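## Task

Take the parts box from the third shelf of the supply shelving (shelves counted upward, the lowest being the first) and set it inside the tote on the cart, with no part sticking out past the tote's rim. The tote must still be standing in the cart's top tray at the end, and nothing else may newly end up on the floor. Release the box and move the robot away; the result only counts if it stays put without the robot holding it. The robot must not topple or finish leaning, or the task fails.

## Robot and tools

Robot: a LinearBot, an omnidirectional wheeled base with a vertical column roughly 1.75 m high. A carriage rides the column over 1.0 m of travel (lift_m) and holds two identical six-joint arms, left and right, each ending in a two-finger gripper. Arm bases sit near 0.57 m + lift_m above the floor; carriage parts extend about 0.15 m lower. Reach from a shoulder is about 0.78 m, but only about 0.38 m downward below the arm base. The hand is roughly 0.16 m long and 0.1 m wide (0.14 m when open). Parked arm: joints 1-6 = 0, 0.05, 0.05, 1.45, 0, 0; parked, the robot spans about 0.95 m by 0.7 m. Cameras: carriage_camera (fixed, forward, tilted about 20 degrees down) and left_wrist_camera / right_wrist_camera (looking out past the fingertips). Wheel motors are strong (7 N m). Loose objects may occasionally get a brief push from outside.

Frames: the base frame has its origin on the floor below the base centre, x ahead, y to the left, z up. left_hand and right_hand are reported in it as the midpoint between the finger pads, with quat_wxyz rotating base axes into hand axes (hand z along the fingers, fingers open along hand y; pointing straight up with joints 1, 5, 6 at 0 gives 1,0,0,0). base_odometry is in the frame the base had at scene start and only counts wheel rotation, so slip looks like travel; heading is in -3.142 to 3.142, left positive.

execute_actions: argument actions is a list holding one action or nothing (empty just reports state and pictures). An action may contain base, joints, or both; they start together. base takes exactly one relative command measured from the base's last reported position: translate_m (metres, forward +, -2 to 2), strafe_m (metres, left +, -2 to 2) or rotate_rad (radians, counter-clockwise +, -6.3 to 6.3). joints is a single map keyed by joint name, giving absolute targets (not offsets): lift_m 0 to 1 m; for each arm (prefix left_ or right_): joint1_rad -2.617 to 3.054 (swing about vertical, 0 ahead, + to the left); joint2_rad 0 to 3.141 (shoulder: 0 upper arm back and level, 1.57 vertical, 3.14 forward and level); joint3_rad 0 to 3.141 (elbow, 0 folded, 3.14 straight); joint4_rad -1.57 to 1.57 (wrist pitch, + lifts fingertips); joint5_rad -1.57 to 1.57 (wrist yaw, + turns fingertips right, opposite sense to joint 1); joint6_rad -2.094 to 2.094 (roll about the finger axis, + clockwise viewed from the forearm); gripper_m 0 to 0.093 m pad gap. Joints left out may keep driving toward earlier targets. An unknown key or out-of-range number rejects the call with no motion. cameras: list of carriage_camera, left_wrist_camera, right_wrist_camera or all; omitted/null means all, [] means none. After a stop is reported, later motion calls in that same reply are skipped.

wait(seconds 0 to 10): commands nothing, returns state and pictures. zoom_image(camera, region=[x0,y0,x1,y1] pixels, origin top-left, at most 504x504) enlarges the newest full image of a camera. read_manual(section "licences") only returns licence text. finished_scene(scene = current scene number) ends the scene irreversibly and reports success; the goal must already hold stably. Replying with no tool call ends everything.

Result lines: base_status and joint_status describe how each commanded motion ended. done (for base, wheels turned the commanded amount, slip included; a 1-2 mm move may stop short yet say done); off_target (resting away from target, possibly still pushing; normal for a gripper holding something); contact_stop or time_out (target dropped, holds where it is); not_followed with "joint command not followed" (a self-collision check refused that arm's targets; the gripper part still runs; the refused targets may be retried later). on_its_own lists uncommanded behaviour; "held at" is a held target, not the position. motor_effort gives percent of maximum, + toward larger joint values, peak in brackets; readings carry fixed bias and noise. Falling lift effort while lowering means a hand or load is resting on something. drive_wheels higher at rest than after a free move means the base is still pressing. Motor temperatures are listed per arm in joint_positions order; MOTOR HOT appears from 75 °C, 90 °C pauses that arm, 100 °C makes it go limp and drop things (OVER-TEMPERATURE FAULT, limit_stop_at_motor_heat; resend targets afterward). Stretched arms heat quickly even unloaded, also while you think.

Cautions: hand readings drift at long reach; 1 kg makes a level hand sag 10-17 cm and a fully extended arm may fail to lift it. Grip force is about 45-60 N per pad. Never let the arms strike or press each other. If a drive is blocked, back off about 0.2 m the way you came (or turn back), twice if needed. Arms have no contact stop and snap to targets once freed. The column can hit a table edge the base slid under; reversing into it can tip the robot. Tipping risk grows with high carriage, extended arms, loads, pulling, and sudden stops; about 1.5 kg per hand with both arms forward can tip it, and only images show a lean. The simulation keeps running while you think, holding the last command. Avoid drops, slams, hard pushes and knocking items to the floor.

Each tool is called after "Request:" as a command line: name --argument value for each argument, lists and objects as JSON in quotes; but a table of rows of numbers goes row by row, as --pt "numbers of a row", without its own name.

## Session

Request:
execute_actions --actions '[]'

Scene clock: 0.00 s.
Motor temperatures (°C, as the motors report them): left_arm=[18 38 28 23 21 18] | right_arm=[21 23 26 20 19 20]
base_odometry: x=+0.000 y=+0.000 heading=+0.000 (m, m, rad; odometry frame)
base_status: not commanded
joint_positions: lift_m=+0.299 left_joint1_rad=+0.002 left_joint2_rad=+0.044 left_joint3_rad=+0.041 left_joint4_rad=+1.406 left_joint5_rad=+0.001 left_joint6_rad=-0.002 left_gripper_m=+0.095 right_joint1_rad=+0.027 right_joint2_rad=+0.043 right_joint3_rad=+0.046 right_joint4_rad=+1.491 right_joint5_rad=-0.003 right_joint6_rad=-0.003 right_gripper_m=+0.094
joint_status: not commanded
motor_effort: lift_m=+31 drive_wheels=+6 (%)
left_hand: x=+0.3167 y=+0.3421 z=+1.2691 quat_wxyz=(+0.996, +0.000, +0.084, +0.000) (m; base frame)
right_hand: x=+0.2941 y=-0.3410 z=+1.2731 quat_wxyz=(+0.999, -0.002, +0.038, +0.012) (m; base frame)
pictures: carriage_camera, left_wrist_camera, right_wrist_camera
camera_calibration (this result's frames):
carriage_camera: T_world_to_cam=[[0.0116188, -0.99967, -0.0228907, 0.0218345], [-0.305209, 0.0182543, -0.95211, 1.25422], [0.952215, 0.0180488, -0.304896, 0.204829], [0, 0, 0, 1]] pos_world=[0.187504, -0.00476447, 1.25711]
left_wrist_camera: T_world_to_cam=[[0.00902671, -0.9984, 0.0558167, 0.273125], [0.707095, -0.0330959, -0.706343, 0.689214], [0.707061, 0.0458437, 0.705665, -1.01034], [0, 0, 0, 1]] pos_world=[0.224563, 0.341816, 1.18454]
right_wrist_camera: T_world_to_cam=[[0.0366923, -0.999157, -0.018411, -0.330791], [0.762401, 0.039899, -0.645873, 0.618938], [0.646064, 0.00966202, 0.763222, -1.03157], [0, 0, 0, 1]] pos_world=[0.206721, -0.34524, 1.18099]
Images, in order (width x height): carriage_camera 504x504, left_wrist_camera 504x504, right_wrist_camera 504x504.

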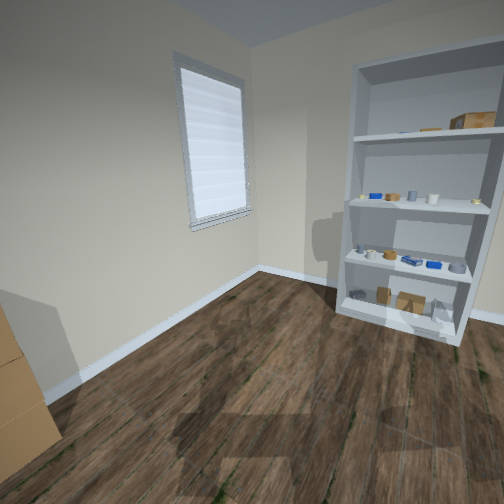

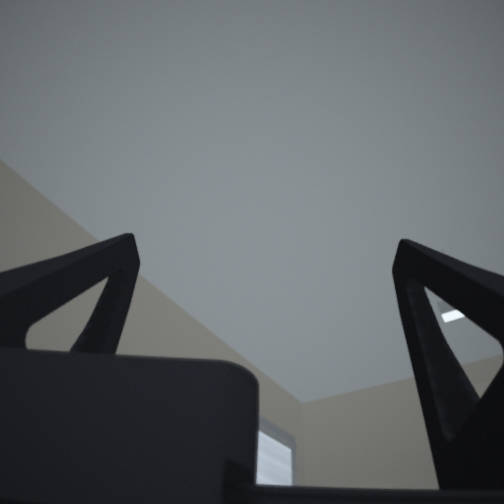

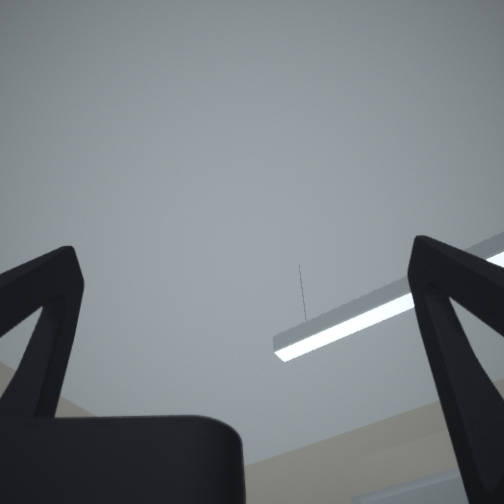

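Request:
zoom_image --camera "carriage_camera" --region '[335, 170, 504, 230]'

Request:
zoom_image --camera "carriage_camera" --region '[325, 235, 504, 360]'

Region (335, 170, 504, 230) of carriage_camera's 504x504 image, scaled by 2.982, with more detail than that image has; it fills the top 179 rows of this view, and the rest is white.

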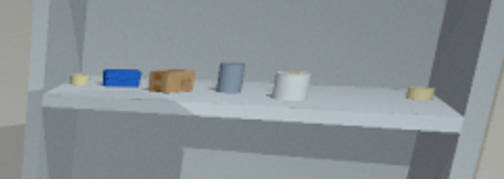

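Region (325, 235, 504, 360) of carriage_camera's 504x504 image, scaled by 2.816, with more detail than that image has; it fills the top 352 rows of this view, and the rest is white.

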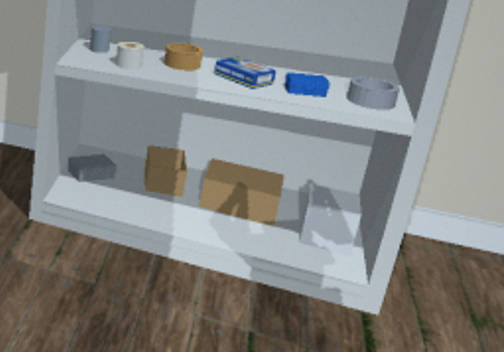

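Request:
execute_actions --actions '[{"base": {"rotate_rad": -0.56}, "joints": {"left_joint4_rad": 0.55, "right_joint1_rad": 0, "right_joint4_rad": 0.05, "right_joint5_rad": 1.5, "right_joint6_rad": -0.8}}]'

Scene clock: 41.73 s.
Motor temperatures (°C, as the motors report them): left_arm=[18 37 30 23 21 18] | right_arm=[21 24 29 20 19 20]
base_odometry: x=+0.000 y=+0.000 heading=-0.559 (m, m, rad; odometry frame)
base_status: done
joint_positions: lift_m=+0.299 left_joint1_rad=+0.002 left_joint2_rad=+0.044 left_joint3_rad=+0.041 left_joint4_rad=+0.547 left_joint5_rad=+0.001 left_joint6_rad=-0.002 left_gripper_m=+0.095 right_joint1_rad=+0.007 right_joint2_rad=+0.043 right_joint3_rad=+0.046 right_joint4_rad=+0.049 right_joint5_rad=+1.497 right_joint6_rad=-0.797 right_gripper_m=+0.095
joint_status: all done
motor_effort: lift_m=+31(31) drive_wheels=+14(30) (%)
left_hand: x=+0.4862 y=+0.3424 z=+1.1538 quat_wxyz=(+0.871, -0.001, +0.491, +0.000) (m; base frame)
right_hand: x=+0.3632 y=-0.5129 z=+1.0324 quat_wxyz=(+0.311, +0.257, +0.657, -0.637) (m; base frame)
pictures: carriage_camera, left_wrist_camera, right_wrist_camera
camera_calibration (this result's frames):
carriage_camera: T_world_to_cam=[[0.0116188, -0.99967, -0.0228907, 0.0218345], [-0.305209, 0.0182543, -0.95211, 1.25422], [0.952215, 0.0180488, -0.304896, 0.204829], [0, 0, 0, 1]] pos_world=[0.187504, -0.00476447, 1.25711]
left_wrist_camera: T_world_to_cam=[[0.0488672, -0.998322, 0.0310713, 0.287518], [-0.0737832, -0.0346316, -0.996673, 1.20313], [0.996076, 0.0464121, -0.0753518, -0.288364], [0, 0, 0, 1]] pos_world=[0.361953, 0.342086, 1.16846]
right_wrist_camera: T_world_to_cam=[[-0.744045, -0.0370075, 0.667104, -0.440208], [-0.577357, 0.538094, -0.614096, 1.12702], [-0.336239, -0.842072, -0.421733, 0.252417], [0, 0, 0, 1]] pos_world=[0.408028, -0.410178, 1.09221]
Images, in order (width x height): carriage_camera 504x504, left_wrist_camera 504x504, right_wrist_camera 504x504.

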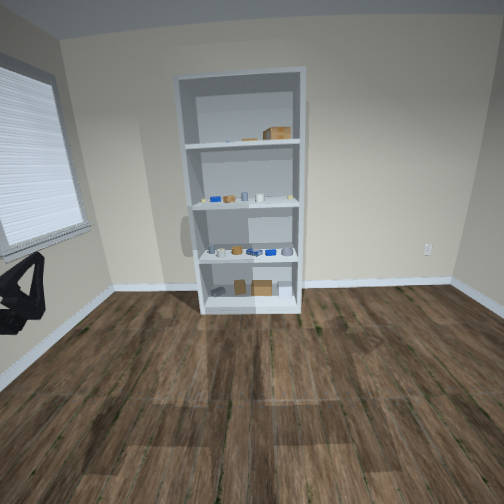

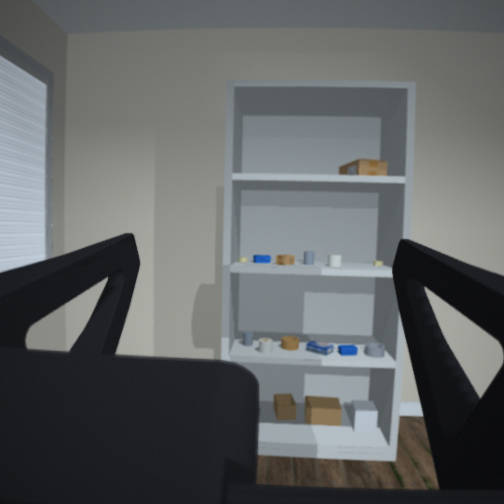

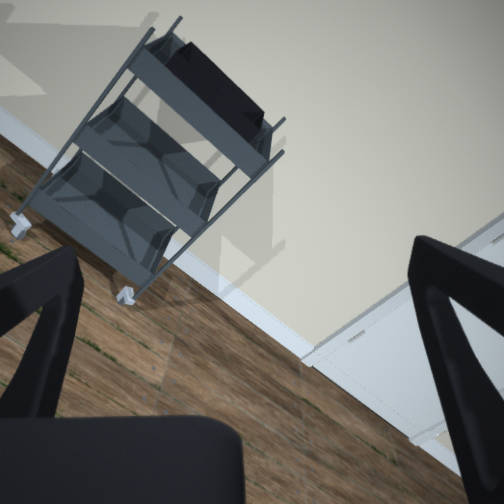

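Request:
zoom_image --camera "right_wrist_camera" --region '[0, 0, 310, 320]'

Request:
zoom_image --camera "carriage_camera" --region '[180, 170, 320, 325]'

Region (0, 0, 310, 320) of right_wrist_camera's 504x504 image, scaled by 1.575, with more detail than that image has; it fills the left 488 columns of this view, and the rest is white.

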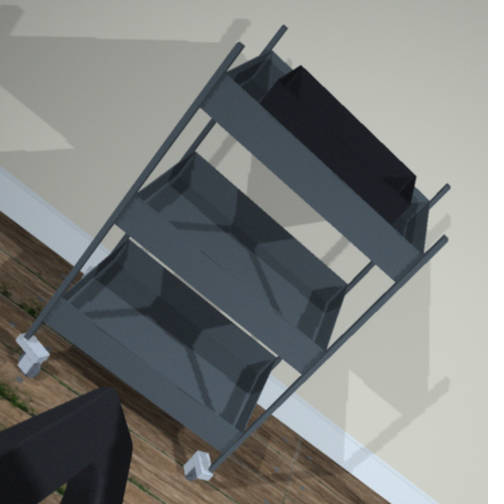

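Region (180, 170, 320, 325) of carriage_camera's 504x504 image, scaled by 3.252, with more detail than that image has; it fills the left 455 columns of this view, and the rest is white.

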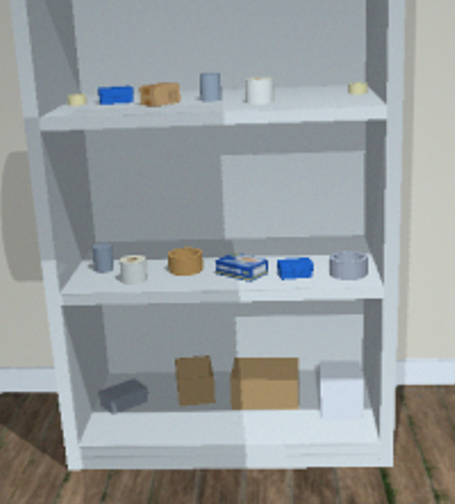

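Request:
execute_actions --actions '[{"base": {"translate_m": 1.35}, "joints": {"lift_m": 0.455, "left_joint1_rad": 0.05, "left_joint2_rad": 2.28, "left_joint3_rad": 2.23, "left_joint4_rad": -1.52, "left_joint5_rad": 0, "left_joint6_rad": 1.5, "left_gripper_m": 0.093, "right_joint4_rad": 0.35, "right_joint5_rad": -0.65, "right_joint6_rad": 0}}]' --cameras '["carriage_camera", "right_wrist_camera"]'

Scene clock: 97.07 s.
Motor temperatures (°C, as the motors report them): left_arm=[18 37 33 26 21 18] | right_arm=[21 23 32 24 19 20]
base_odometry: x=+1.142 y=-0.719 heading=-0.561 (m, m, rad; odometry frame)
base_status: done
joint_positions: lift_m=+0.455 left_joint1_rad=+0.044 left_joint2_rad=+2.274 left_joint3_rad=+2.210 left_joint4_rad=-1.514 left_joint5_rad=+0.001 left_joint6_rad=+1.491 left_gripper_m=+0.093 right_joint1_rad=+0.007 right_joint2_rad=+0.043 right_joint3_rad=+0.046 right_joint4_rad=+0.348 right_joint5_rad=-0.646 right_joint6_rad=-0.004 right_gripper_m=+0.095
joint_status: all done
motor_effort: lift_m=+35(43) drive_wheels=-14(39) (%)
left_hand: x=+0.7111 y=+0.3613 z=+1.1110 quat_wxyz=(-0.002, +0.662, +0.750, -0.003) (m; base frame)
right_hand: x=+0.4730 y=-0.2372 z=+1.2558 quat_wxyz=(+0.777, -0.263, +0.542, +0.183) (m; base frame)
pictures: carriage_camera, right_wrist_camera
camera_calibration (this result's frames):
carriage_camera: T_world_to_cam=[[0.0116188, -0.99967, -0.0228907, 0.0253877], [-0.305209, 0.0182543, -0.95211, 1.40201], [0.952215, 0.0180488, -0.304896, 0.252157], [0, 0, 0, 1]] pos_world=[0.187504, -0.00476447, 1.41233]
right_wrist_camera: T_world_to_cam=[[0.558484, -0.807026, 0.191843, -0.699237], [-0.169551, -0.337447, -0.925949, 1.17024], [0.812002, 0.484601, -0.325291, 0.266162], [0, 0, 0, 1]] pos_world=[0.372805, -0.298389, 1.30431]
Images, in order (width x height): carriage_camera 504x504, right_wrist_camera 504x504.

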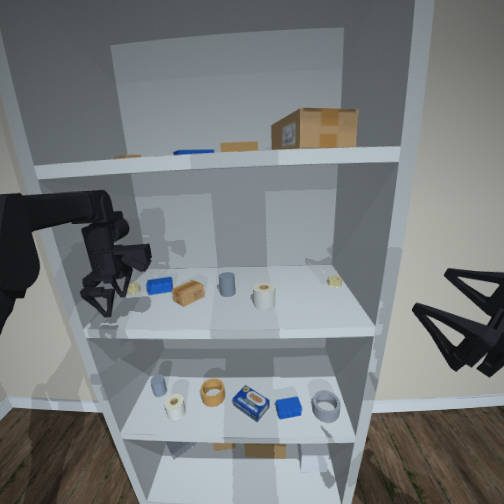

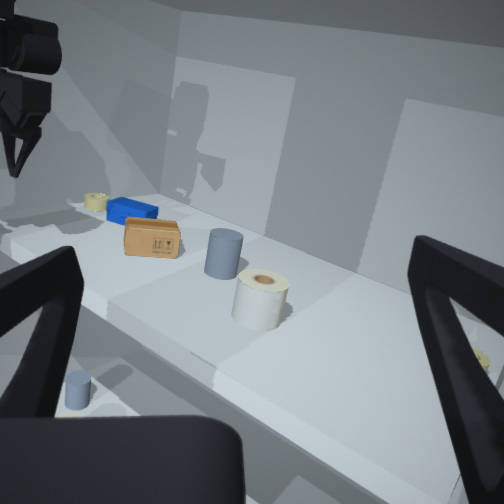

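Request:
zoom_image --camera "carriage_camera" --region '[75, 255, 225, 345]'

Request:
zoom_image --camera "right_wrist_camera" --region '[70, 180, 200, 270]'

Region (75, 255, 225, 345) of carriage_camera's 504x504 image, scaled by 3.360, with more detail than that image has; it fills the top 302 rows of this view, and the rest is white.

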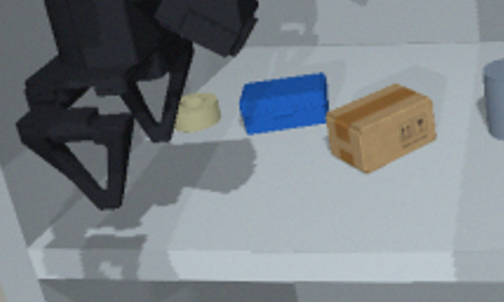

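Region (70, 180, 200, 270) of right_wrist_camera's 504x504 image, scaled by 3.877, with more detail than that image has; it fills the top 349 rows of this view, and the rest is white.

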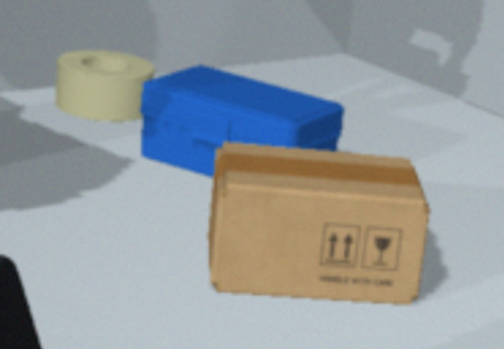

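Request:
execute_actions --actions '[{"base": {"translate_m": 0.26}, "joints": {"lift_m": 0.45, "left_joint1_rad": 0.025, "left_joint6_rad": 1.26, "right_joint4_rad": 1.45, "right_joint5_rad": 0, "right_joint6_rad": 0}}]' --cameras '["carriage_camera", "left_wrist_camera"]'

Scene clock: 185.80 s.
Motor temperatures (°C, as the motors report them): left_arm=[18 53 35 24 21 18] | right_arm=[21 23 35 27 19 20]
base_odometry: x=+1.362 y=-0.858 heading=-0.563 (m, m, rad; odometry frame)
base_status: done
joint_positions: lift_m=+0.450 left_joint1_rad=+0.027 left_joint2_rad=+2.274 left_joint3_rad=+2.215 left_joint4_rad=-1.519 left_joint5_rad=+0.001 left_joint6_rad=+1.269 left_gripper_m=+0.093 right_joint1_rad=+0.007 right_joint2_rad=+0.043 right_joint3_rad=+0.046 right_joint4_rad=+1.445 right_joint5_rad=-0.006 right_joint6_rad=-0.004 right_gripper_m=+0.095
joint_status: all done
motor_effort: lift_m=+26(26) drive_wheels=-14(32) (%)
left_hand: x=+0.7113 y=+0.3538 z=+1.1079 quat_wxyz=(-0.002, +0.582, +0.813, -0.002) (m; base frame)
right_hand: x=+0.3055 y=-0.3409 z=+1.4229 quat_wxyz=(+0.998, -0.003, +0.061, +0.002) (m; base frame)
pictures: carriage_camera, left_wrist_camera
camera_calibration (this result's frames):
carriage_camera: T_world_to_cam=[[0.0116188, -0.99967, -0.0228907, 0.0252894], [-0.305209, 0.0182543, -0.95211, 1.39792], [0.952215, 0.0180488, -0.304896, 0.250846], [0, 0, 0, 1]] pos_world=[0.187504, -0.00476447, 1.40803]
left_wrist_camera: T_world_to_cam=[[-0.944851, -0.323541, -0.0507749, 0.848144], [-0.291681, 0.760833, 0.579703, -0.6986], [-0.148927, 0.562543, -0.813244, 0.932756], [0, 0, 0, 1]] pos_world=[0.736514, 0.281212, 1.2066]
Images, in order (width x height): carriage_camera 504x504, left_wrist_camera 504x504.

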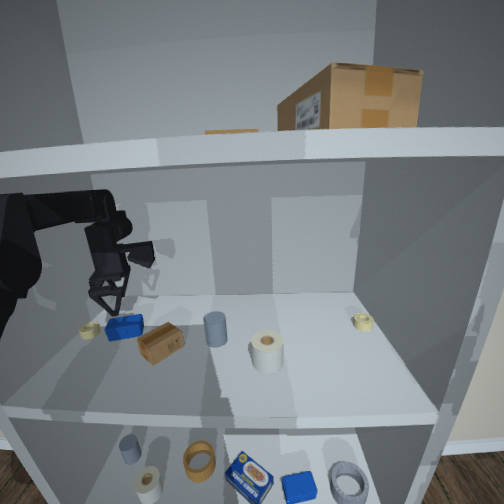

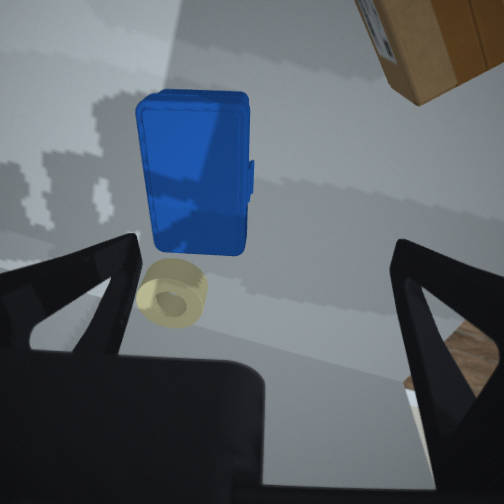

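Request:
execute_actions --actions '[]'

Scene clock: 212.97 s.
Motor temperatures (°C, as the motors report them): left_arm=[18 54 35 24 21 18] | right_arm=[21 24 33 24 19 20]
base_odometry: x=+1.362 y=-0.858 heading=-0.563 (m, m, rad; odometry frame)
base_status: done
joint_positions: lift_m=+0.450 left_joint1_rad=+0.027 left_joint2_rad=+2.274 left_joint3_rad=+2.215 left_joint4_rad=-1.519 left_joint5_rad=+0.001 left_joint6_rad=+1.269 left_gripper_m=+0.093 right_joint1_rad=+0.007 right_joint2_rad=+0.043 right_joint3_rad=+0.046 right_joint4_rad=+1.445 right_joint5_rad=-0.006 right_joint6_rad=-0.004 right_gripper_m=+0.095
joint_status: all done
motor_effort: lift_m=+26(26) drive_wheels=-14(32) (%)
left_hand: x=+0.7113 y=+0.3538 z=+1.1079 quat_wxyz=(-0.002, +0.582, +0.813, -0.002) (m; base frame)
right_hand: x=+0.3055 y=-0.3409 z=+1.4229 quat_wxyz=(+0.998, -0.003, +0.061, +0.002) (m; base frame)
pictures: carriage_camera, left_wrist_camera, right_wrist_camera
camera_calibration (this result's frames):
carriage_camera: T_world_to_cam=[[0.0116188, -0.99967, -0.0228907, 0.0252894], [-0.305209, 0.0182543, -0.95211, 1.39792], [0.952215, 0.0180488, -0.304896, 0.250846], [0, 0, 0, 1]] pos_world=[0.187504, -0.00476447, 1.40803]
left_wrist_camera: T_world_to_cam=[[-0.944851, -0.323541, -0.0507749, 0.848144], [-0.291681, 0.760833, 0.579703, -0.6986], [-0.148927, 0.562543, -0.813244, 0.932756], [0, 0, 0, 1]] pos_world=[0.736514, 0.281212, 1.2066]
right_wrist_camera: T_world_to_cam=[[0.0151476, -0.999751, -0.0163996, -0.324844], [0.732205, 0.0222603, -0.68072, 0.75978], [0.680916, -0.0016966, 0.73236, -1.12387], [0, 0, 0, 1]] pos_world=[0.213865, -0.343582, 1.33495]
Images, in order (width x height): carriage_camera 504x504, left_wrist_camera 504x504, right_wrist_camera 504x504.

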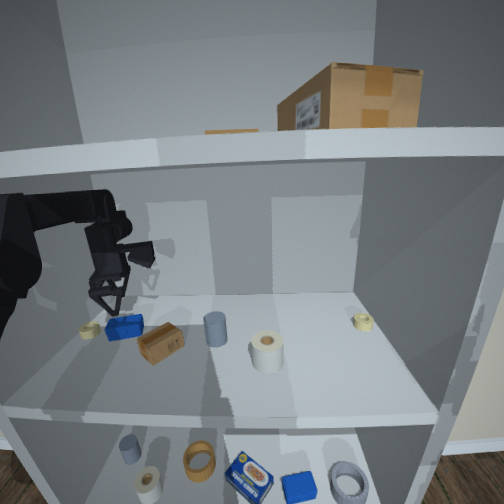

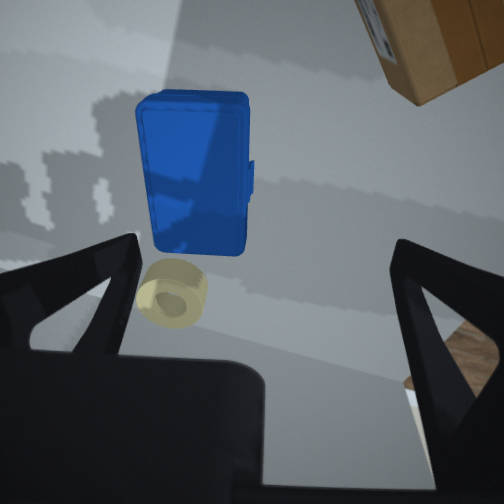

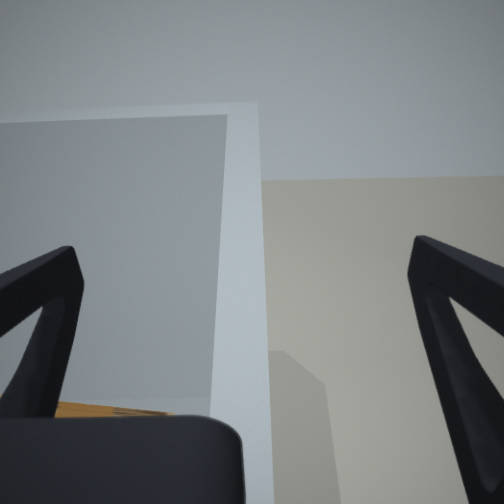

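Request:
execute_actions --actions '[{"joints": {"left_joint2_rad": 2.48, "left_joint3_rad": 2.43, "lift_m": 0.465}}]' --cameras '["left_wrist_camera"]'

Scene clock: 273.30 s.
Motor temperatures (°C, as the motors report them): left_arm=[18 56 36 23 21 18] | right_arm=[21 24 32 22 19 20]
base_odometry: x=+1.362 y=-0.858 heading=-0.563 (m, m, rad; odometry frame)
base_status: not commanded
joint_positions: lift_m=+0.465 left_joint1_rad=+0.027 left_joint2_rad=+2.485 left_joint3_rad=+2.414 left_joint4_rad=-1.518 left_joint5_rad=+0.001 left_joint6_rad=+1.269 left_gripper_m=+0.093 right_joint1_rad=+0.007 right_joint2_rad=+0.043 right_joint3_rad=+0.046 right_joint4_rad=+1.446 right_joint5_rad=-0.005 right_joint6_rad=-0.004 right_gripper_m=+0.095
joint_status: all done
motor_effort: lift_m=+36(43) drive_wheels=-13(14) (%)
left_hand: x=+0.7474 y=+0.3548 z=+1.0788 quat_wxyz=(-0.007, +0.582, +0.813, -0.006) (m; base frame)
right_hand: x=+0.3051 y=-0.3410 z=+1.4372 quat_wxyz=(+0.998, -0.003, +0.061, +0.002) (m; base frame)
pictures: left_wrist_camera
camera_calibration (this result's frames):
left_wrist_camera: T_world_to_cam=[[-0.945384, -0.323556, -0.0394983, 0.869322], [-0.284809, 0.761019, 0.582866, -0.680563], [-0.158531, 0.562282, -0.811607, 0.919417], [0, 0, 0, 1]] pos_world=[0.773769, 0.282223, 1.17722]
Images, in order (width x height): left_wrist_camera 504x504.

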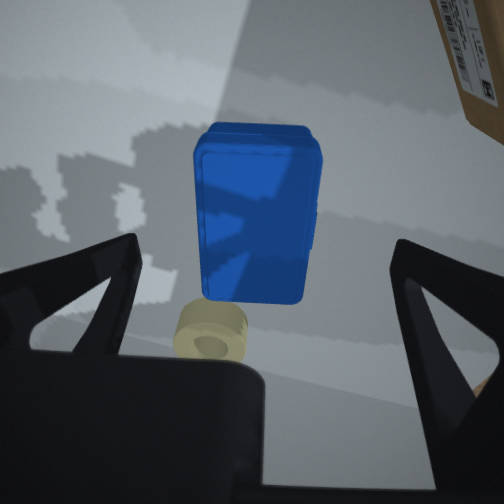

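Request:
execute_actions --actions '[{"joints": {"left_joint1_rad": 0.068, "left_joint6_rad": 1.34, "lift_m": 0.40}}]' --cameras '["left_wrist_camera", "carriage_camera"]'

Scene clock: 315.67 s.
Motor temperatures (°C, as the motors report them): left_arm=[18 63 36 23 21 18] | right_arm=[21 24 32 22 19 20]
base_odometry: x=+1.362 y=-0.858 heading=-0.563 (m, m, rad; odometry frame)
base_status: not commanded
joint_positions: lift_m=+0.400 left_joint1_rad=+0.071 left_joint2_rad=+2.485 left_joint3_rad=+2.421 left_joint4_rad=-1.520 left_joint5_rad=+0.001 left_joint6_rad=+1.333 left_gripper_m=+0.093 right_joint1_rad=+0.007 right_joint2_rad=+0.043 right_joint3_rad=+0.046 right_joint4_rad=+1.448 right_joint5_rad=-0.004 right_joint6_rad=-0.004 right_gripper_m=+0.095
joint_status: all done
motor_effort: lift_m=+26(27) drive_wheels=+16(16) (%)
left_hand: x=+0.7474 y=+0.3756 z=+1.0163 quat_wxyz=(-0.005, +0.590, +0.807, -0.004) (m; base frame)
right_hand: x=+0.3048 y=-0.3412 z=+1.3729 quat_wxyz=(+0.998, -0.002, +0.060, +0.002) (m; base frame)
pictures: carriage_camera, left_wrist_camera
camera_calibration (this result's frames):
carriage_camera: T_world_to_cam=[[0.0116188, -0.99967, -0.0228907, 0.0241448], [-0.305209, 0.0182543, -0.95211, 1.35031], [0.952215, 0.0180488, -0.304896, 0.235602], [0, 0, 0, 1]] pos_world=[0.187504, -0.00476447, 1.35803]
left_wrist_camera: T_world_to_cam=[[-0.951619, -0.304054, -0.0444224, 0.87591], [-0.272236, 0.76718, 0.580794, -0.669588], [-0.142513, 0.564788, -0.812837, 0.845338], [0, 0, 0, 1]] pos_world=[0.771718, 0.302581, 1.11493]
Images, in order (width x height): carriage_camera 504x504, left_wrist_camera 504x504.

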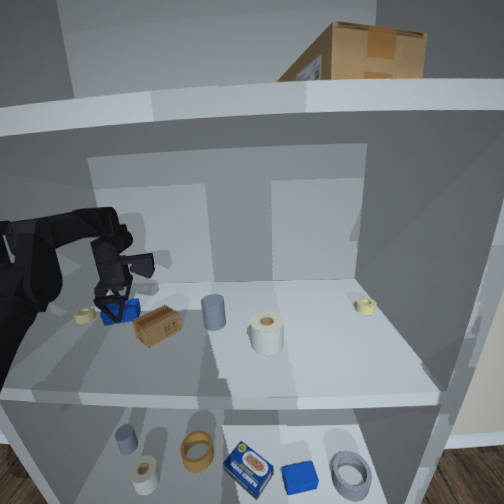

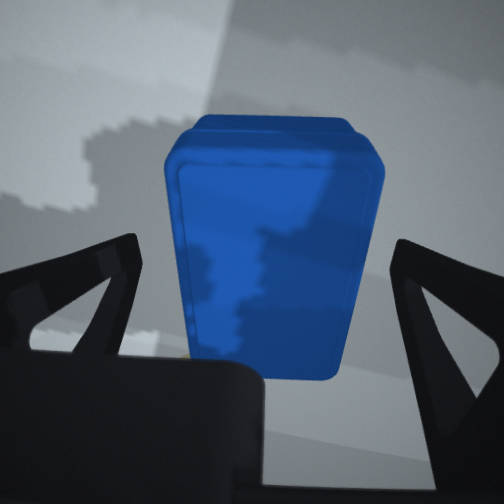

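Request:
execute_actions --actions '[{"joints": {"lift_m": 0.391, "left_gripper_m": 0.035}}]' --cameras '["left_wrist_camera", "carriage_camera"]'

Scene clock: 323.23 s.
Motor temperatures (°C, as the motors report them): left_arm=[18 64 36 23 21 18] | right_arm=[21 24 32 22 19 20]
base_odometry: x=+1.362 y=-0.858 heading=-0.563 (m, m, rad; odometry frame)
base_status: not commanded
joint_positions: lift_m=+0.391 left_joint1_rad=+0.071 left_joint2_rad=+2.485 left_joint3_rad=+2.421 left_joint4_rad=-1.521 left_joint5_rad=+0.000 left_joint6_rad=+1.333 left_gripper_m=+0.057 right_joint1_rad=+0.007 right_joint2_rad=+0.043 right_joint3_rad=+0.046 right_joint4_rad=+1.449 right_joint5_rad=-0.004 right_joint6_rad=-0.004 right_gripper_m=+0.095
joint_status: left_gripper_m off_target (ended at +0.057, target +0.035); the others done
motor_effort: lift_m=+26(27) drive_wheels=+16(17) (%)
left_hand: x=+0.7471 y=+0.3757 z=+1.0073 quat_wxyz=(-0.005, +0.590, +0.807, -0.005) (m; base frame)
right_hand: x=+0.3045 y=-0.3412 z=+1.3639 quat_wxyz=(+0.998, -0.002, +0.059, +0.002) (m; base frame)
pictures: carriage_camera, left_wrist_camera
camera_calibration (this result's frames):
carriage_camera: T_world_to_cam=[[0.0116188, -0.99967, -0.0228907, 0.0239378], [-0.305209, 0.0182543, -0.95211, 1.3417], [0.952215, 0.0180488, -0.304896, 0.232843], [0, 0, 0, 1]] pos_world=[0.187504, -0.00476447, 1.34899]
left_wrist_camera: T_world_to_cam=[[-0.951787, -0.303673, -0.0434002, 0.874204], [-0.27126, 0.767114, 0.581338, -0.665699], [-0.143244, 0.565083, -0.812504, 0.838021], [0, 0, 0, 1]] pos_world=[0.77152, 0.302588, 1.10583]
Images, in order (width x height): carriage_camera 504x504, left_wrist_camera 504x504.

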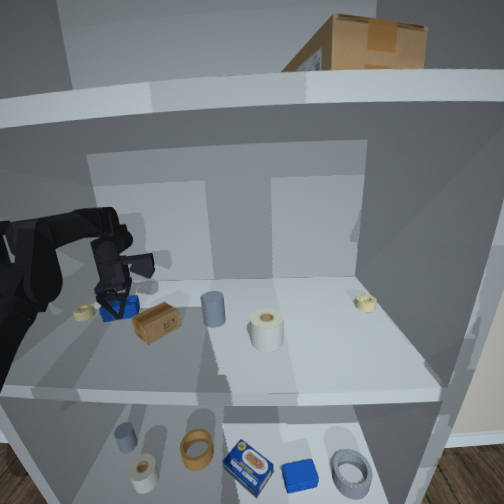

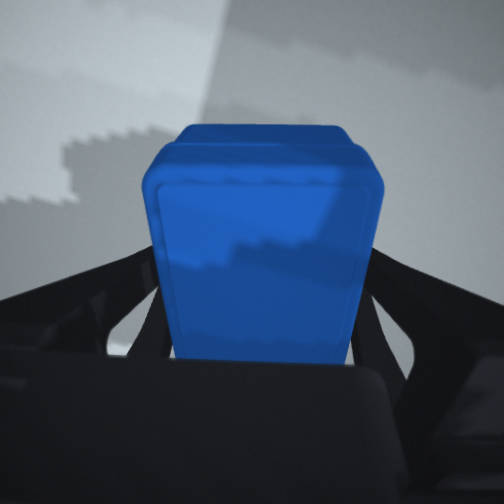

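Request:
execute_actions --actions '[{"base": {"translate_m": -0.45}, "joints": {"lift_m": 0.455}}]' --cameras '["left_wrist_camera", "carriage_camera"]'

Scene clock: 340.67 s.
Motor temperatures (°C, as the motors report them): left_arm=[18 66 36 23 21 18] | right_arm=[21 24 32 21 19 20]
base_odometry: x=+0.982 y=-0.618 heading=-0.564 (m, m, rad; odometry frame)
base_status: done
joint_positions: lift_m=+0.455 left_joint1_rad=+0.069 left_joint2_rad=+2.484 left_joint3_rad=+2.421 left_joint4_rad=-1.519 left_joint5_rad=+0.000 left_joint6_rad=+1.333 left_gripper_m=+0.057 right_joint1_rad=+0.007 right_joint2_rad=+0.043 right_joint3_rad=+0.046 right_joint4_rad=+1.450 right_joint5_rad=-0.001 right_joint6_rad=-0.004 right_gripper_m=+0.095
joint_status: all done
motor_effort: lift_m=+36(43) drive_wheels=-13(37) (%)
left_hand: x=+0.7478 y=+0.3746 z=+1.0709 quat_wxyz=(-0.004, +0.591, +0.807, -0.004) (m; base frame)
right_hand: x=+0.3043 y=-0.3416 z=+1.4272 quat_wxyz=(+0.998, -0.001, +0.059, +0.002) (m; base frame)
pictures: carriage_camera, left_wrist_camera
camera_calibration (this result's frames):
carriage_camera: T_world_to_cam=[[0.0116188, -0.99967, -0.0228907, 0.0253865], [-0.305209, 0.0182543, -0.95211, 1.40196], [0.952215, 0.0180488, -0.304896, 0.25214], [0, 0, 0, 1]] pos_world=[0.187504, -0.00476447, 1.41228]
left_wrist_camera: T_world_to_cam=[[-0.952343, -0.301484, -0.0463631, 0.880053], [-0.271273, 0.767611, 0.580675, -0.701177], [-0.139476, 0.565579, -0.812814, 0.887733], [0, 0, 0, 1]] pos_world=[0.77172, 0.30147, 1.16952]
Images, in order (width x height): carriage_camera 504x504, left_wrist_camera 504x504.

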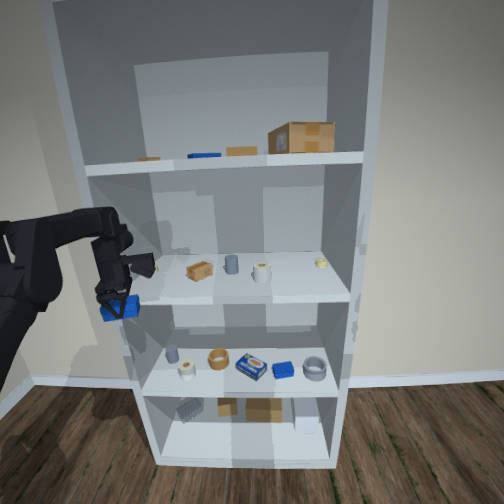

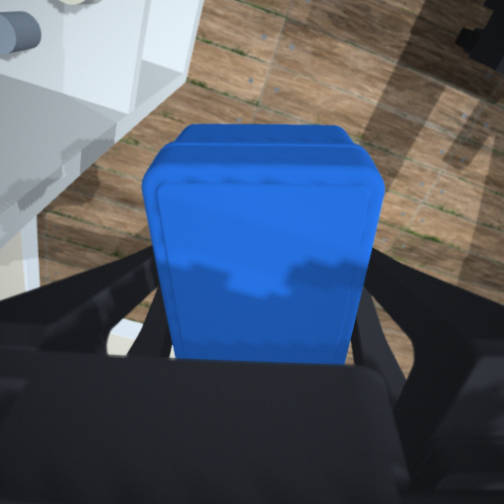

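Request:
execute_actions --actions '[{"base": {"rotate_rad": -2.2}, "joints": {"left_joint2_rad": 1.75, "left_joint3_rad": 1.70, "left_joint6_rad": 1.0, "lift_m": 0.28}}]' --cameras '["left_wrist_camera", "carriage_camera"]'

Scene clock: 363.37 s.
Motor temperatures (°C, as the motors report them): left_arm=[18 66 35 23 21 18] | right_arm=[21 24 32 21 19 20]
base_odometry: x=+0.982 y=-0.618 heading=-2.764 (m, m, rad; odometry frame)
base_status: done
joint_positions: lift_m=+0.280 left_joint1_rad=+0.072 left_joint2_rad=+1.773 left_joint3_rad=+1.705 left_joint4_rad=-1.510 left_joint5_rad=+0.000 left_joint6_rad=+1.009 left_gripper_m=+0.057 right_joint1_rad=+0.007 right_joint2_rad=+0.043 right_joint3_rad=+0.046 right_joint4_rad=+1.447 right_joint5_rad=-0.001 right_joint6_rad=-0.004 right_gripper_m=+0.095
joint_status: all done
motor_effort: lift_m=+26(27) drive_wheels=+18(34) (%)
left_hand: x=+0.5931 y=+0.3650 z=+0.9926 quat_wxyz=(-0.003, +0.452, +0.892, -0.002) (m; base frame)
right_hand: x=+0.3050 y=-0.3417 z=+1.2529 quat_wxyz=(+0.998, -0.001, +0.060, +0.002) (m; base frame)
pictures: carriage_camera, left_wrist_camera
camera_calibration (this result's frames):
carriage_camera: T_world_to_cam=[[0.0116188, -0.99967, -0.0228907, 0.021397], [-0.305209, 0.0182543, -0.95211, 1.23602], [0.952215, 0.0180488, -0.304896, 0.199001], [0, 0, 0, 1]] pos_world=[0.187504, -0.00476447, 1.23799]
left_wrist_camera: T_world_to_cam=[[-0.804541, -0.591773, -0.0501809, 0.748302], [-0.505104, 0.637365, 0.581924, -0.50524], [-0.312383, 0.493528, -0.811694, 0.935714], [0, 0, 0, 1]] pos_world=[0.639143, 0.303046, 1.09107]
Images, in order (width x height): carriage_camera 504x504, left_wrist_camera 504x504.

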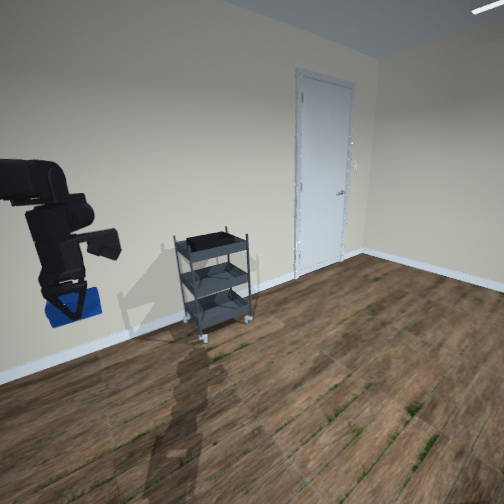

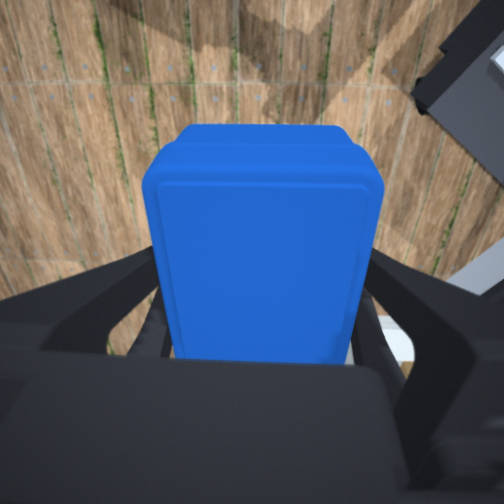

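Request:
zoom_image --camera "carriage_camera" --region '[150, 210, 290, 350]'

Region (150, 210, 290, 350) of carriage_camera's 504x504 image, scaled by 3.600, with more detail than that image has.

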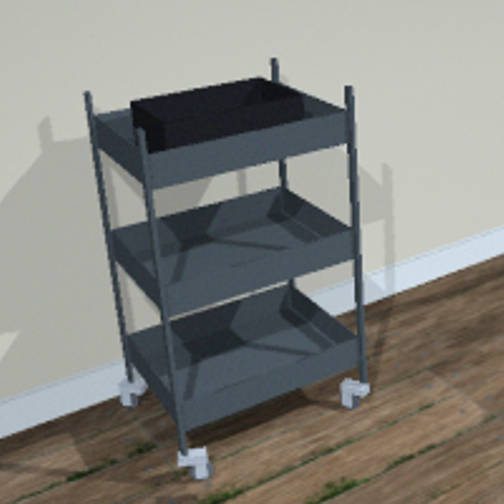

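Request:
execute_actions --actions '[{"base": {"translate_m": 1.2}, "joints": {"left_joint1_rad": 0.0, "left_joint2_rad": 2.4, "left_joint3_rad": 2.35, "left_joint6_rad": 0.9, "lift_m": 0.255}}]' --cameras '["left_wrist_camera", "carriage_camera"]'

Scene clock: 399.93 s.
Motor temperatures (°C, as the motors report them): left_arm=[18 59 35 23 21 18] | right_arm=[21 24 32 21 19 20]
base_odometry: x=-0.135 y=-1.058 heading=-2.765 (m, m, rad; odometry frame)
base_status: done
joint_positions: lift_m=+0.255 left_joint1_rad=-0.003 left_joint2_rad=+2.402 left_joint3_rad=+2.332 left_joint4_rad=-1.520 left_joint5_rad=+0.000 left_joint6_rad=+0.909 left_gripper_m=+0.057 right_joint1_rad=+0.007 right_joint2_rad=+0.043 right_joint3_rad=+0.046 right_joint4_rad=+1.450 right_joint5_rad=-0.001 right_joint6_rad=-0.004 right_gripper_m=+0.095
joint_status: all done
motor_effort: lift_m=+25(27) drive_wheels=-15(39) (%)
left_hand: x=+0.7332 y=+0.3407 z=+0.8865 quat_wxyz=(-0.009, +0.440, +0.898, -0.004) (m; base frame)
right_hand: x=+0.3041 y=-0.3417 z=+1.2280 quat_wxyz=(+0.998, -0.001, +0.059, +0.002) (m; base frame)
pictures: carriage_camera, left_wrist_camera
camera_calibration (this result's frames):
carriage_camera: T_world_to_cam=[[0.0116188, -0.99967, -0.0228907, 0.0208261], [-0.305209, 0.0182543, -0.95211, 1.21227], [0.952215, 0.0180488, -0.304896, 0.191397], [0, 0, 0, 1]] pos_world=[0.187504, -0.00476447, 1.21305]
left_wrist_camera: T_world_to_cam=[[-0.790155, -0.611495, -0.041574, 0.829847], [-0.514003, 0.624176, 0.588393, -0.351969], [-0.33385, 0.486291, -0.807506, 0.919841], [0, 0, 0, 1]] pos_world=[0.781884, 0.279828, 0.984373]
Images, in order (width x height): carriage_camera 504x504, left_wrist_camera 504x504.

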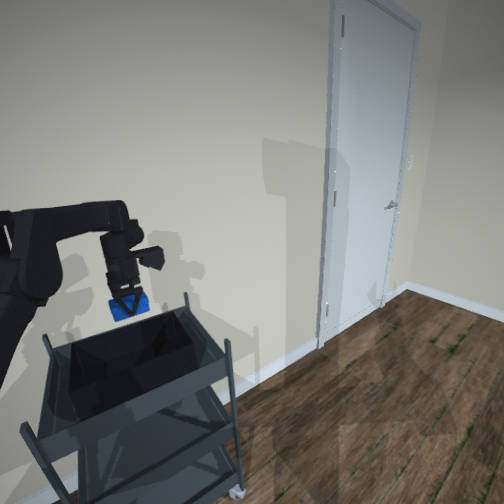

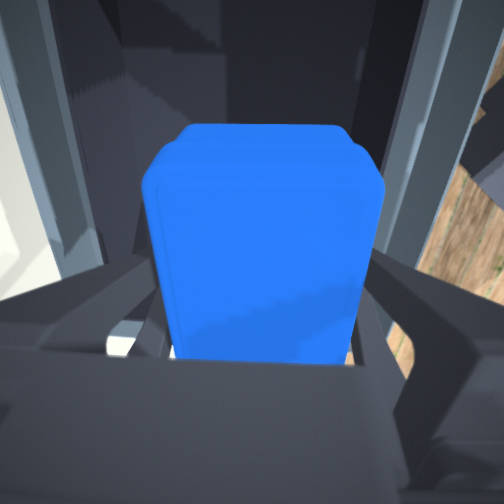

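Request:
zoom_image --camera "carriage_camera" --region '[10, 270, 250, 480]'

Region (10, 270, 250, 480) of carriage_camera's 504x504 image, scaled by 2.100, with more detail than that image has; it fills the top 441 rows of this view, and the rest is white.

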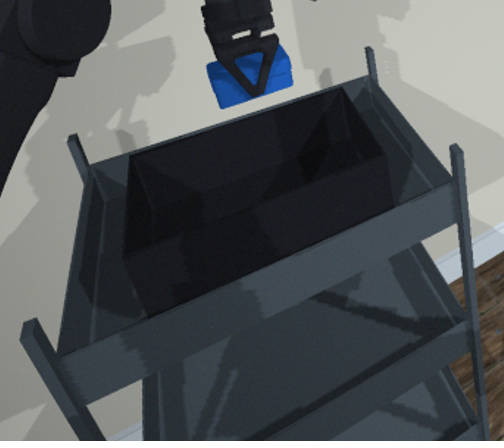

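Request:
execute_actions --actions '[{"joints": {"left_joint1_rad": 0.05, "left_joint2_rad": 2.45, "left_joint3_rad": 2.40, "left_joint6_rad": 1.025, "lift_m": 0.11}}]' --cameras '["left_wrist_camera", "carriage_camera"]'

Scene clock: 459.27 s.
Motor temperatures (°C, as the motors report them): left_arm=[18 66 37 22 21 18] | right_arm=[21 25 33 20 19 20]
base_odometry: x=-0.135 y=-1.058 heading=-2.765 (m, m, rad; odometry frame)
base_status: not commanded
joint_positions: lift_m=+0.110 left_joint1_rad=+0.055 left_joint2_rad=+2.454 left_joint3_rad=+2.394 left_joint4_rad=-1.519 left_joint5_rad=+0.001 left_joint6_rad=+1.017 left_gripper_m=+0.057 right_joint1_rad=+0.007 right_joint2_rad=+0.043 right_joint3_rad=+0.046 right_joint4_rad=+1.450 right_joint5_rad=-0.001 right_joint6_rad=-0.004 right_gripper_m=+0.095
joint_status: all done
motor_effort: lift_m=+27(27) drive_wheels=-14(17) (%)
left_hand: x=+0.7438 y=+0.3678 z=+0.7336 quat_wxyz=(-0.003, +0.463, +0.887, -0.002) (m; base frame)
right_hand: x=+0.3041 y=-0.3417 z=+1.0829 quat_wxyz=(+0.998, -0.001, +0.059, +0.002) (m; base frame)
pictures: carriage_camera, left_wrist_camera
camera_calibration (this result's frames):
carriage_camera: T_world_to_cam=[[0.0116188, -0.99967, -0.0228907, 0.0175043], [-0.305209, 0.0182543, -0.95211, 1.07411], [0.952215, 0.0180488, -0.304896, 0.147152], [0, 0, 0, 1]] pos_world=[0.187504, -0.00476447, 1.06794]
left_wrist_camera: T_world_to_cam=[[-0.818982, -0.57167, -0.0496262, 0.861108], [-0.488943, 0.649961, 0.581795, -0.296793], [-0.300339, 0.500744, -0.81182, 0.759572], [0, 0, 0, 1]] pos_world=[0.788247, 0.304822, 0.832042]
Images, in order (width x height): carriage_camera 504x504, left_wrist_camera 504x504.

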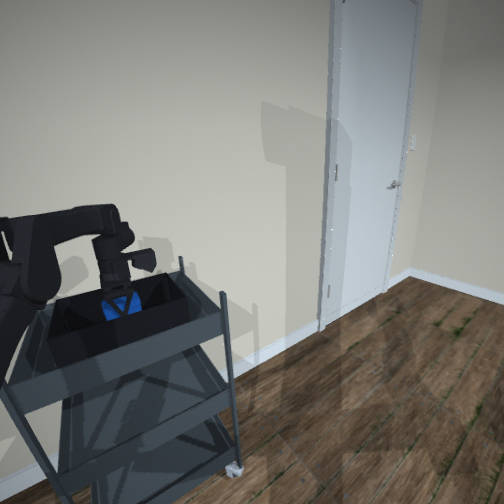

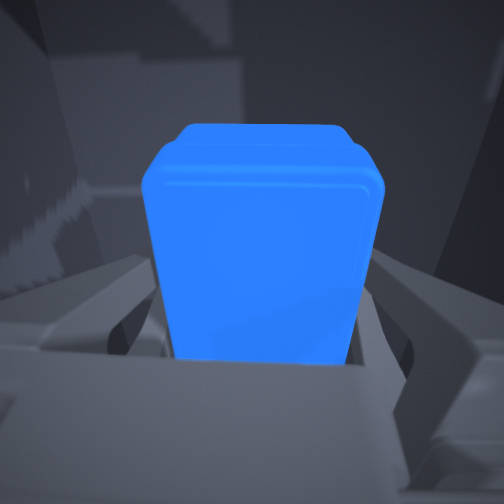

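Request:
execute_actions --actions '[{"joints": {"lift_m": 0.083}}]' --cameras '["left_wrist_camera", "carriage_camera"]'

Scene clock: 475.10 s.
Motor temperatures (°C, as the motors report them): left_arm=[18 68 36 22 21 18] | right_arm=[21 25 33 20 19 20]
base_odometry: x=-0.135 y=-1.058 heading=-2.765 (m, m, rad; odometry frame)
base_status: not commanded
joint_positions: lift_m=+0.083 left_joint1_rad=+0.055 left_joint2_rad=+2.459 left_joint3_rad=+2.394 left_joint4_rad=-1.520 left_joint5_rad=+0.001 left_joint6_rad=+1.017 left_gripper_m=+0.057 right_joint1_rad=+0.007 right_joint2_rad=+0.043 right_joint3_rad=+0.046 right_joint4_rad=+1.450 right_joint5_rad=-0.001 right_joint6_rad=-0.004 right_gripper_m=+0.095
joint_status: all done
motor_effort: lift_m=+27(27) drive_wheels=-14(15) (%)
left_hand: x=+0.7434 y=+0.3678 z=+0.7043 quat_wxyz=(-0.006, +0.463, +0.887, -0.004) (m; base frame)
right_hand: x=+0.3041 y=-0.3417 z=+1.0559 quat_wxyz=(+0.998, -0.001, +0.059, +0.002) (m; base frame)
pictures: carriage_camera, left_wrist_camera
camera_calibration (this result's frames):
carriage_camera: T_world_to_cam=[[0.0116188, -0.99967, -0.0228907, 0.0168862], [-0.305209, 0.0182543, -0.95211, 1.0484], [0.952215, 0.0180488, -0.304896, 0.138919], [0, 0, 0, 1]] pos_world=[0.187504, -0.00476447, 1.04093]
left_wrist_camera: T_world_to_cam=[[-0.819251, -0.571684, -0.0447663, 0.856137], [-0.485611, 0.650145, 0.584375, -0.284307], [-0.304973, 0.500489, -0.810248, 0.738174], [0, 0, 0, 1]] pos_world=[0.788452, 0.304834, 0.802572]
Images, in order (width x height): carriage_camera 504x504, left_wrist_camera 504x504.

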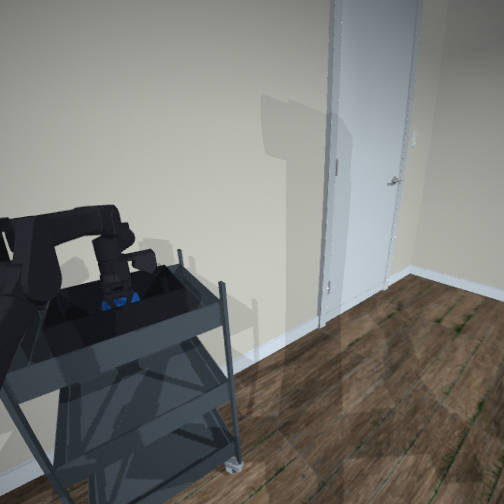

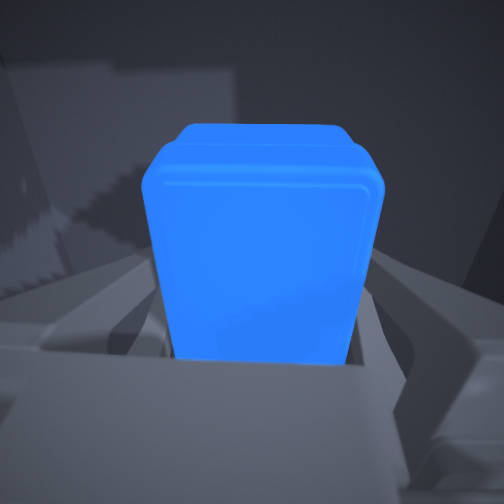

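Request:
execute_actions --actions '[{"joints": {"lift_m": 0.07}}]' --cameras '["left_wrist_camera"]'

Scene clock: 481.67 s.
Motor temperatures (°C, as the motors report them): left_arm=[18 69 36 22 21 18] | right_arm=[21 25 33 20 19 20]
base_odometry: x=-0.135 y=-1.058 heading=-2.765 (m, m, rad; odometry frame)
base_status: not commanded
joint_positions: lift_m=+0.070 left_joint1_rad=+0.055 left_joint2_rad=+2.459 left_joint3_rad=+2.394 left_joint4_rad=-1.520 left_joint5_rad=+0.001 left_joint6_rad=+1.017 left_gripper_m=+0.057 right_joint1_rad=+0.007 right_joint2_rad=+0.043 right_joint3_rad=+0.046 right_joint4_rad=+1.450 right_joint5_rad=-0.001 right_joint6_rad=-0.004 right_gripper_m=+0.095
joint_status: all done
motor_effort: lift_m=+27(27) drive_wheels=-15(17) (%)
left_hand: x=+0.7434 y=+0.3678 z=+0.6911 quat_wxyz=(-0.006, +0.463, +0.887, -0.004) (m; base frame)
right_hand: x=+0.3042 y=-0.3417 z=+1.0429 quat_wxyz=(+0.998, -0.001, +0.059, +0.002) (m; base frame)
pictures: left_wrist_camera
camera_calibration (this result's frames):
left_wrist_camera: T_world_to_cam=[[-0.819268, -0.571685, -0.0444423, 0.855325], [-0.485389, 0.650157, 0.584546, -0.276905], [-0.305282, 0.500472, -0.810143, 0.72766], [0, 0, 0, 1]] pos_world=[0.788476, 0.304835, 0.789385]
Images, in order (width x height): left_wrist_camera 504x504.

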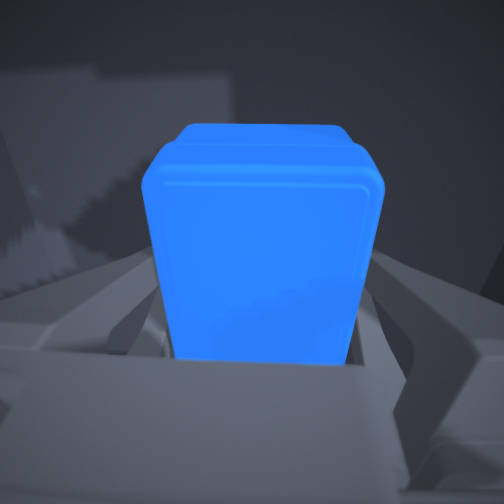

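Request:
execute_actions --actions '[{"joints": {"lift_m": 0.065, "left_gripper_m": 0.084}}]' --cameras '["left_wrist_camera"]'

Scene clock: 487.37 s.
Motor temperatures (°C, as the motors report them): left_arm=[18 70 36 22 21 18] | right_arm=[21 25 33 20 19 20]
base_odometry: x=-0.135 y=-1.058 heading=-2.765 (m, m, rad; odometry frame)
base_status: not commanded
joint_positions: lift_m=+0.065 left_joint1_rad=+0.055 left_joint2_rad=+2.459 left_joint3_rad=+2.394 left_joint4_rad=-1.520 left_joint5_rad=+0.001 left_joint6_rad=+1.017 left_gripper_m=+0.084 right_joint1_rad=+0.007 right_joint2_rad=+0.043 right_joint3_rad=+0.046 right_joint4_rad=+1.450 right_joint5_rad=-0.001 right_joint6_rad=-0.004 right_gripper_m=+0.095
joint_status: all done
motor_effort: lift_m=+26(27) drive_wheels=+17(18) (%)
left_hand: x=+0.7433 y=+0.3678 z=+0.6866 quat_wxyz=(-0.006, +0.463, +0.887, -0.004) (m; base frame)
right_hand: x=+0.3042 y=-0.3417 z=+1.0380 quat_wxyz=(+0.998, -0.001, +0.059, +0.002) (m; base frame)
pictures: left_wrist_camera
camera_calibration (this result's frames):
left_wrist_camera: T_world_to_cam=[[-0.819251, -0.571684, -0.0447663, 0.855276], [-0.485611, 0.650145, 0.584375, -0.273987], [-0.304973, 0.500489, -0.810248, 0.723791], [0, 0, 0, 1]] pos_world=[0.788372, 0.304829, 0.784849]
Images, in order (width x height): left_wrist_camera 504x504.

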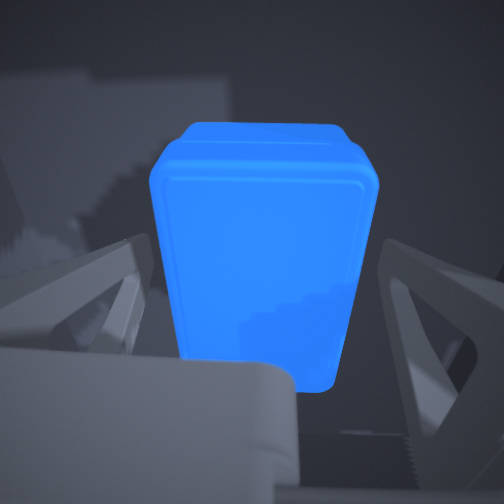

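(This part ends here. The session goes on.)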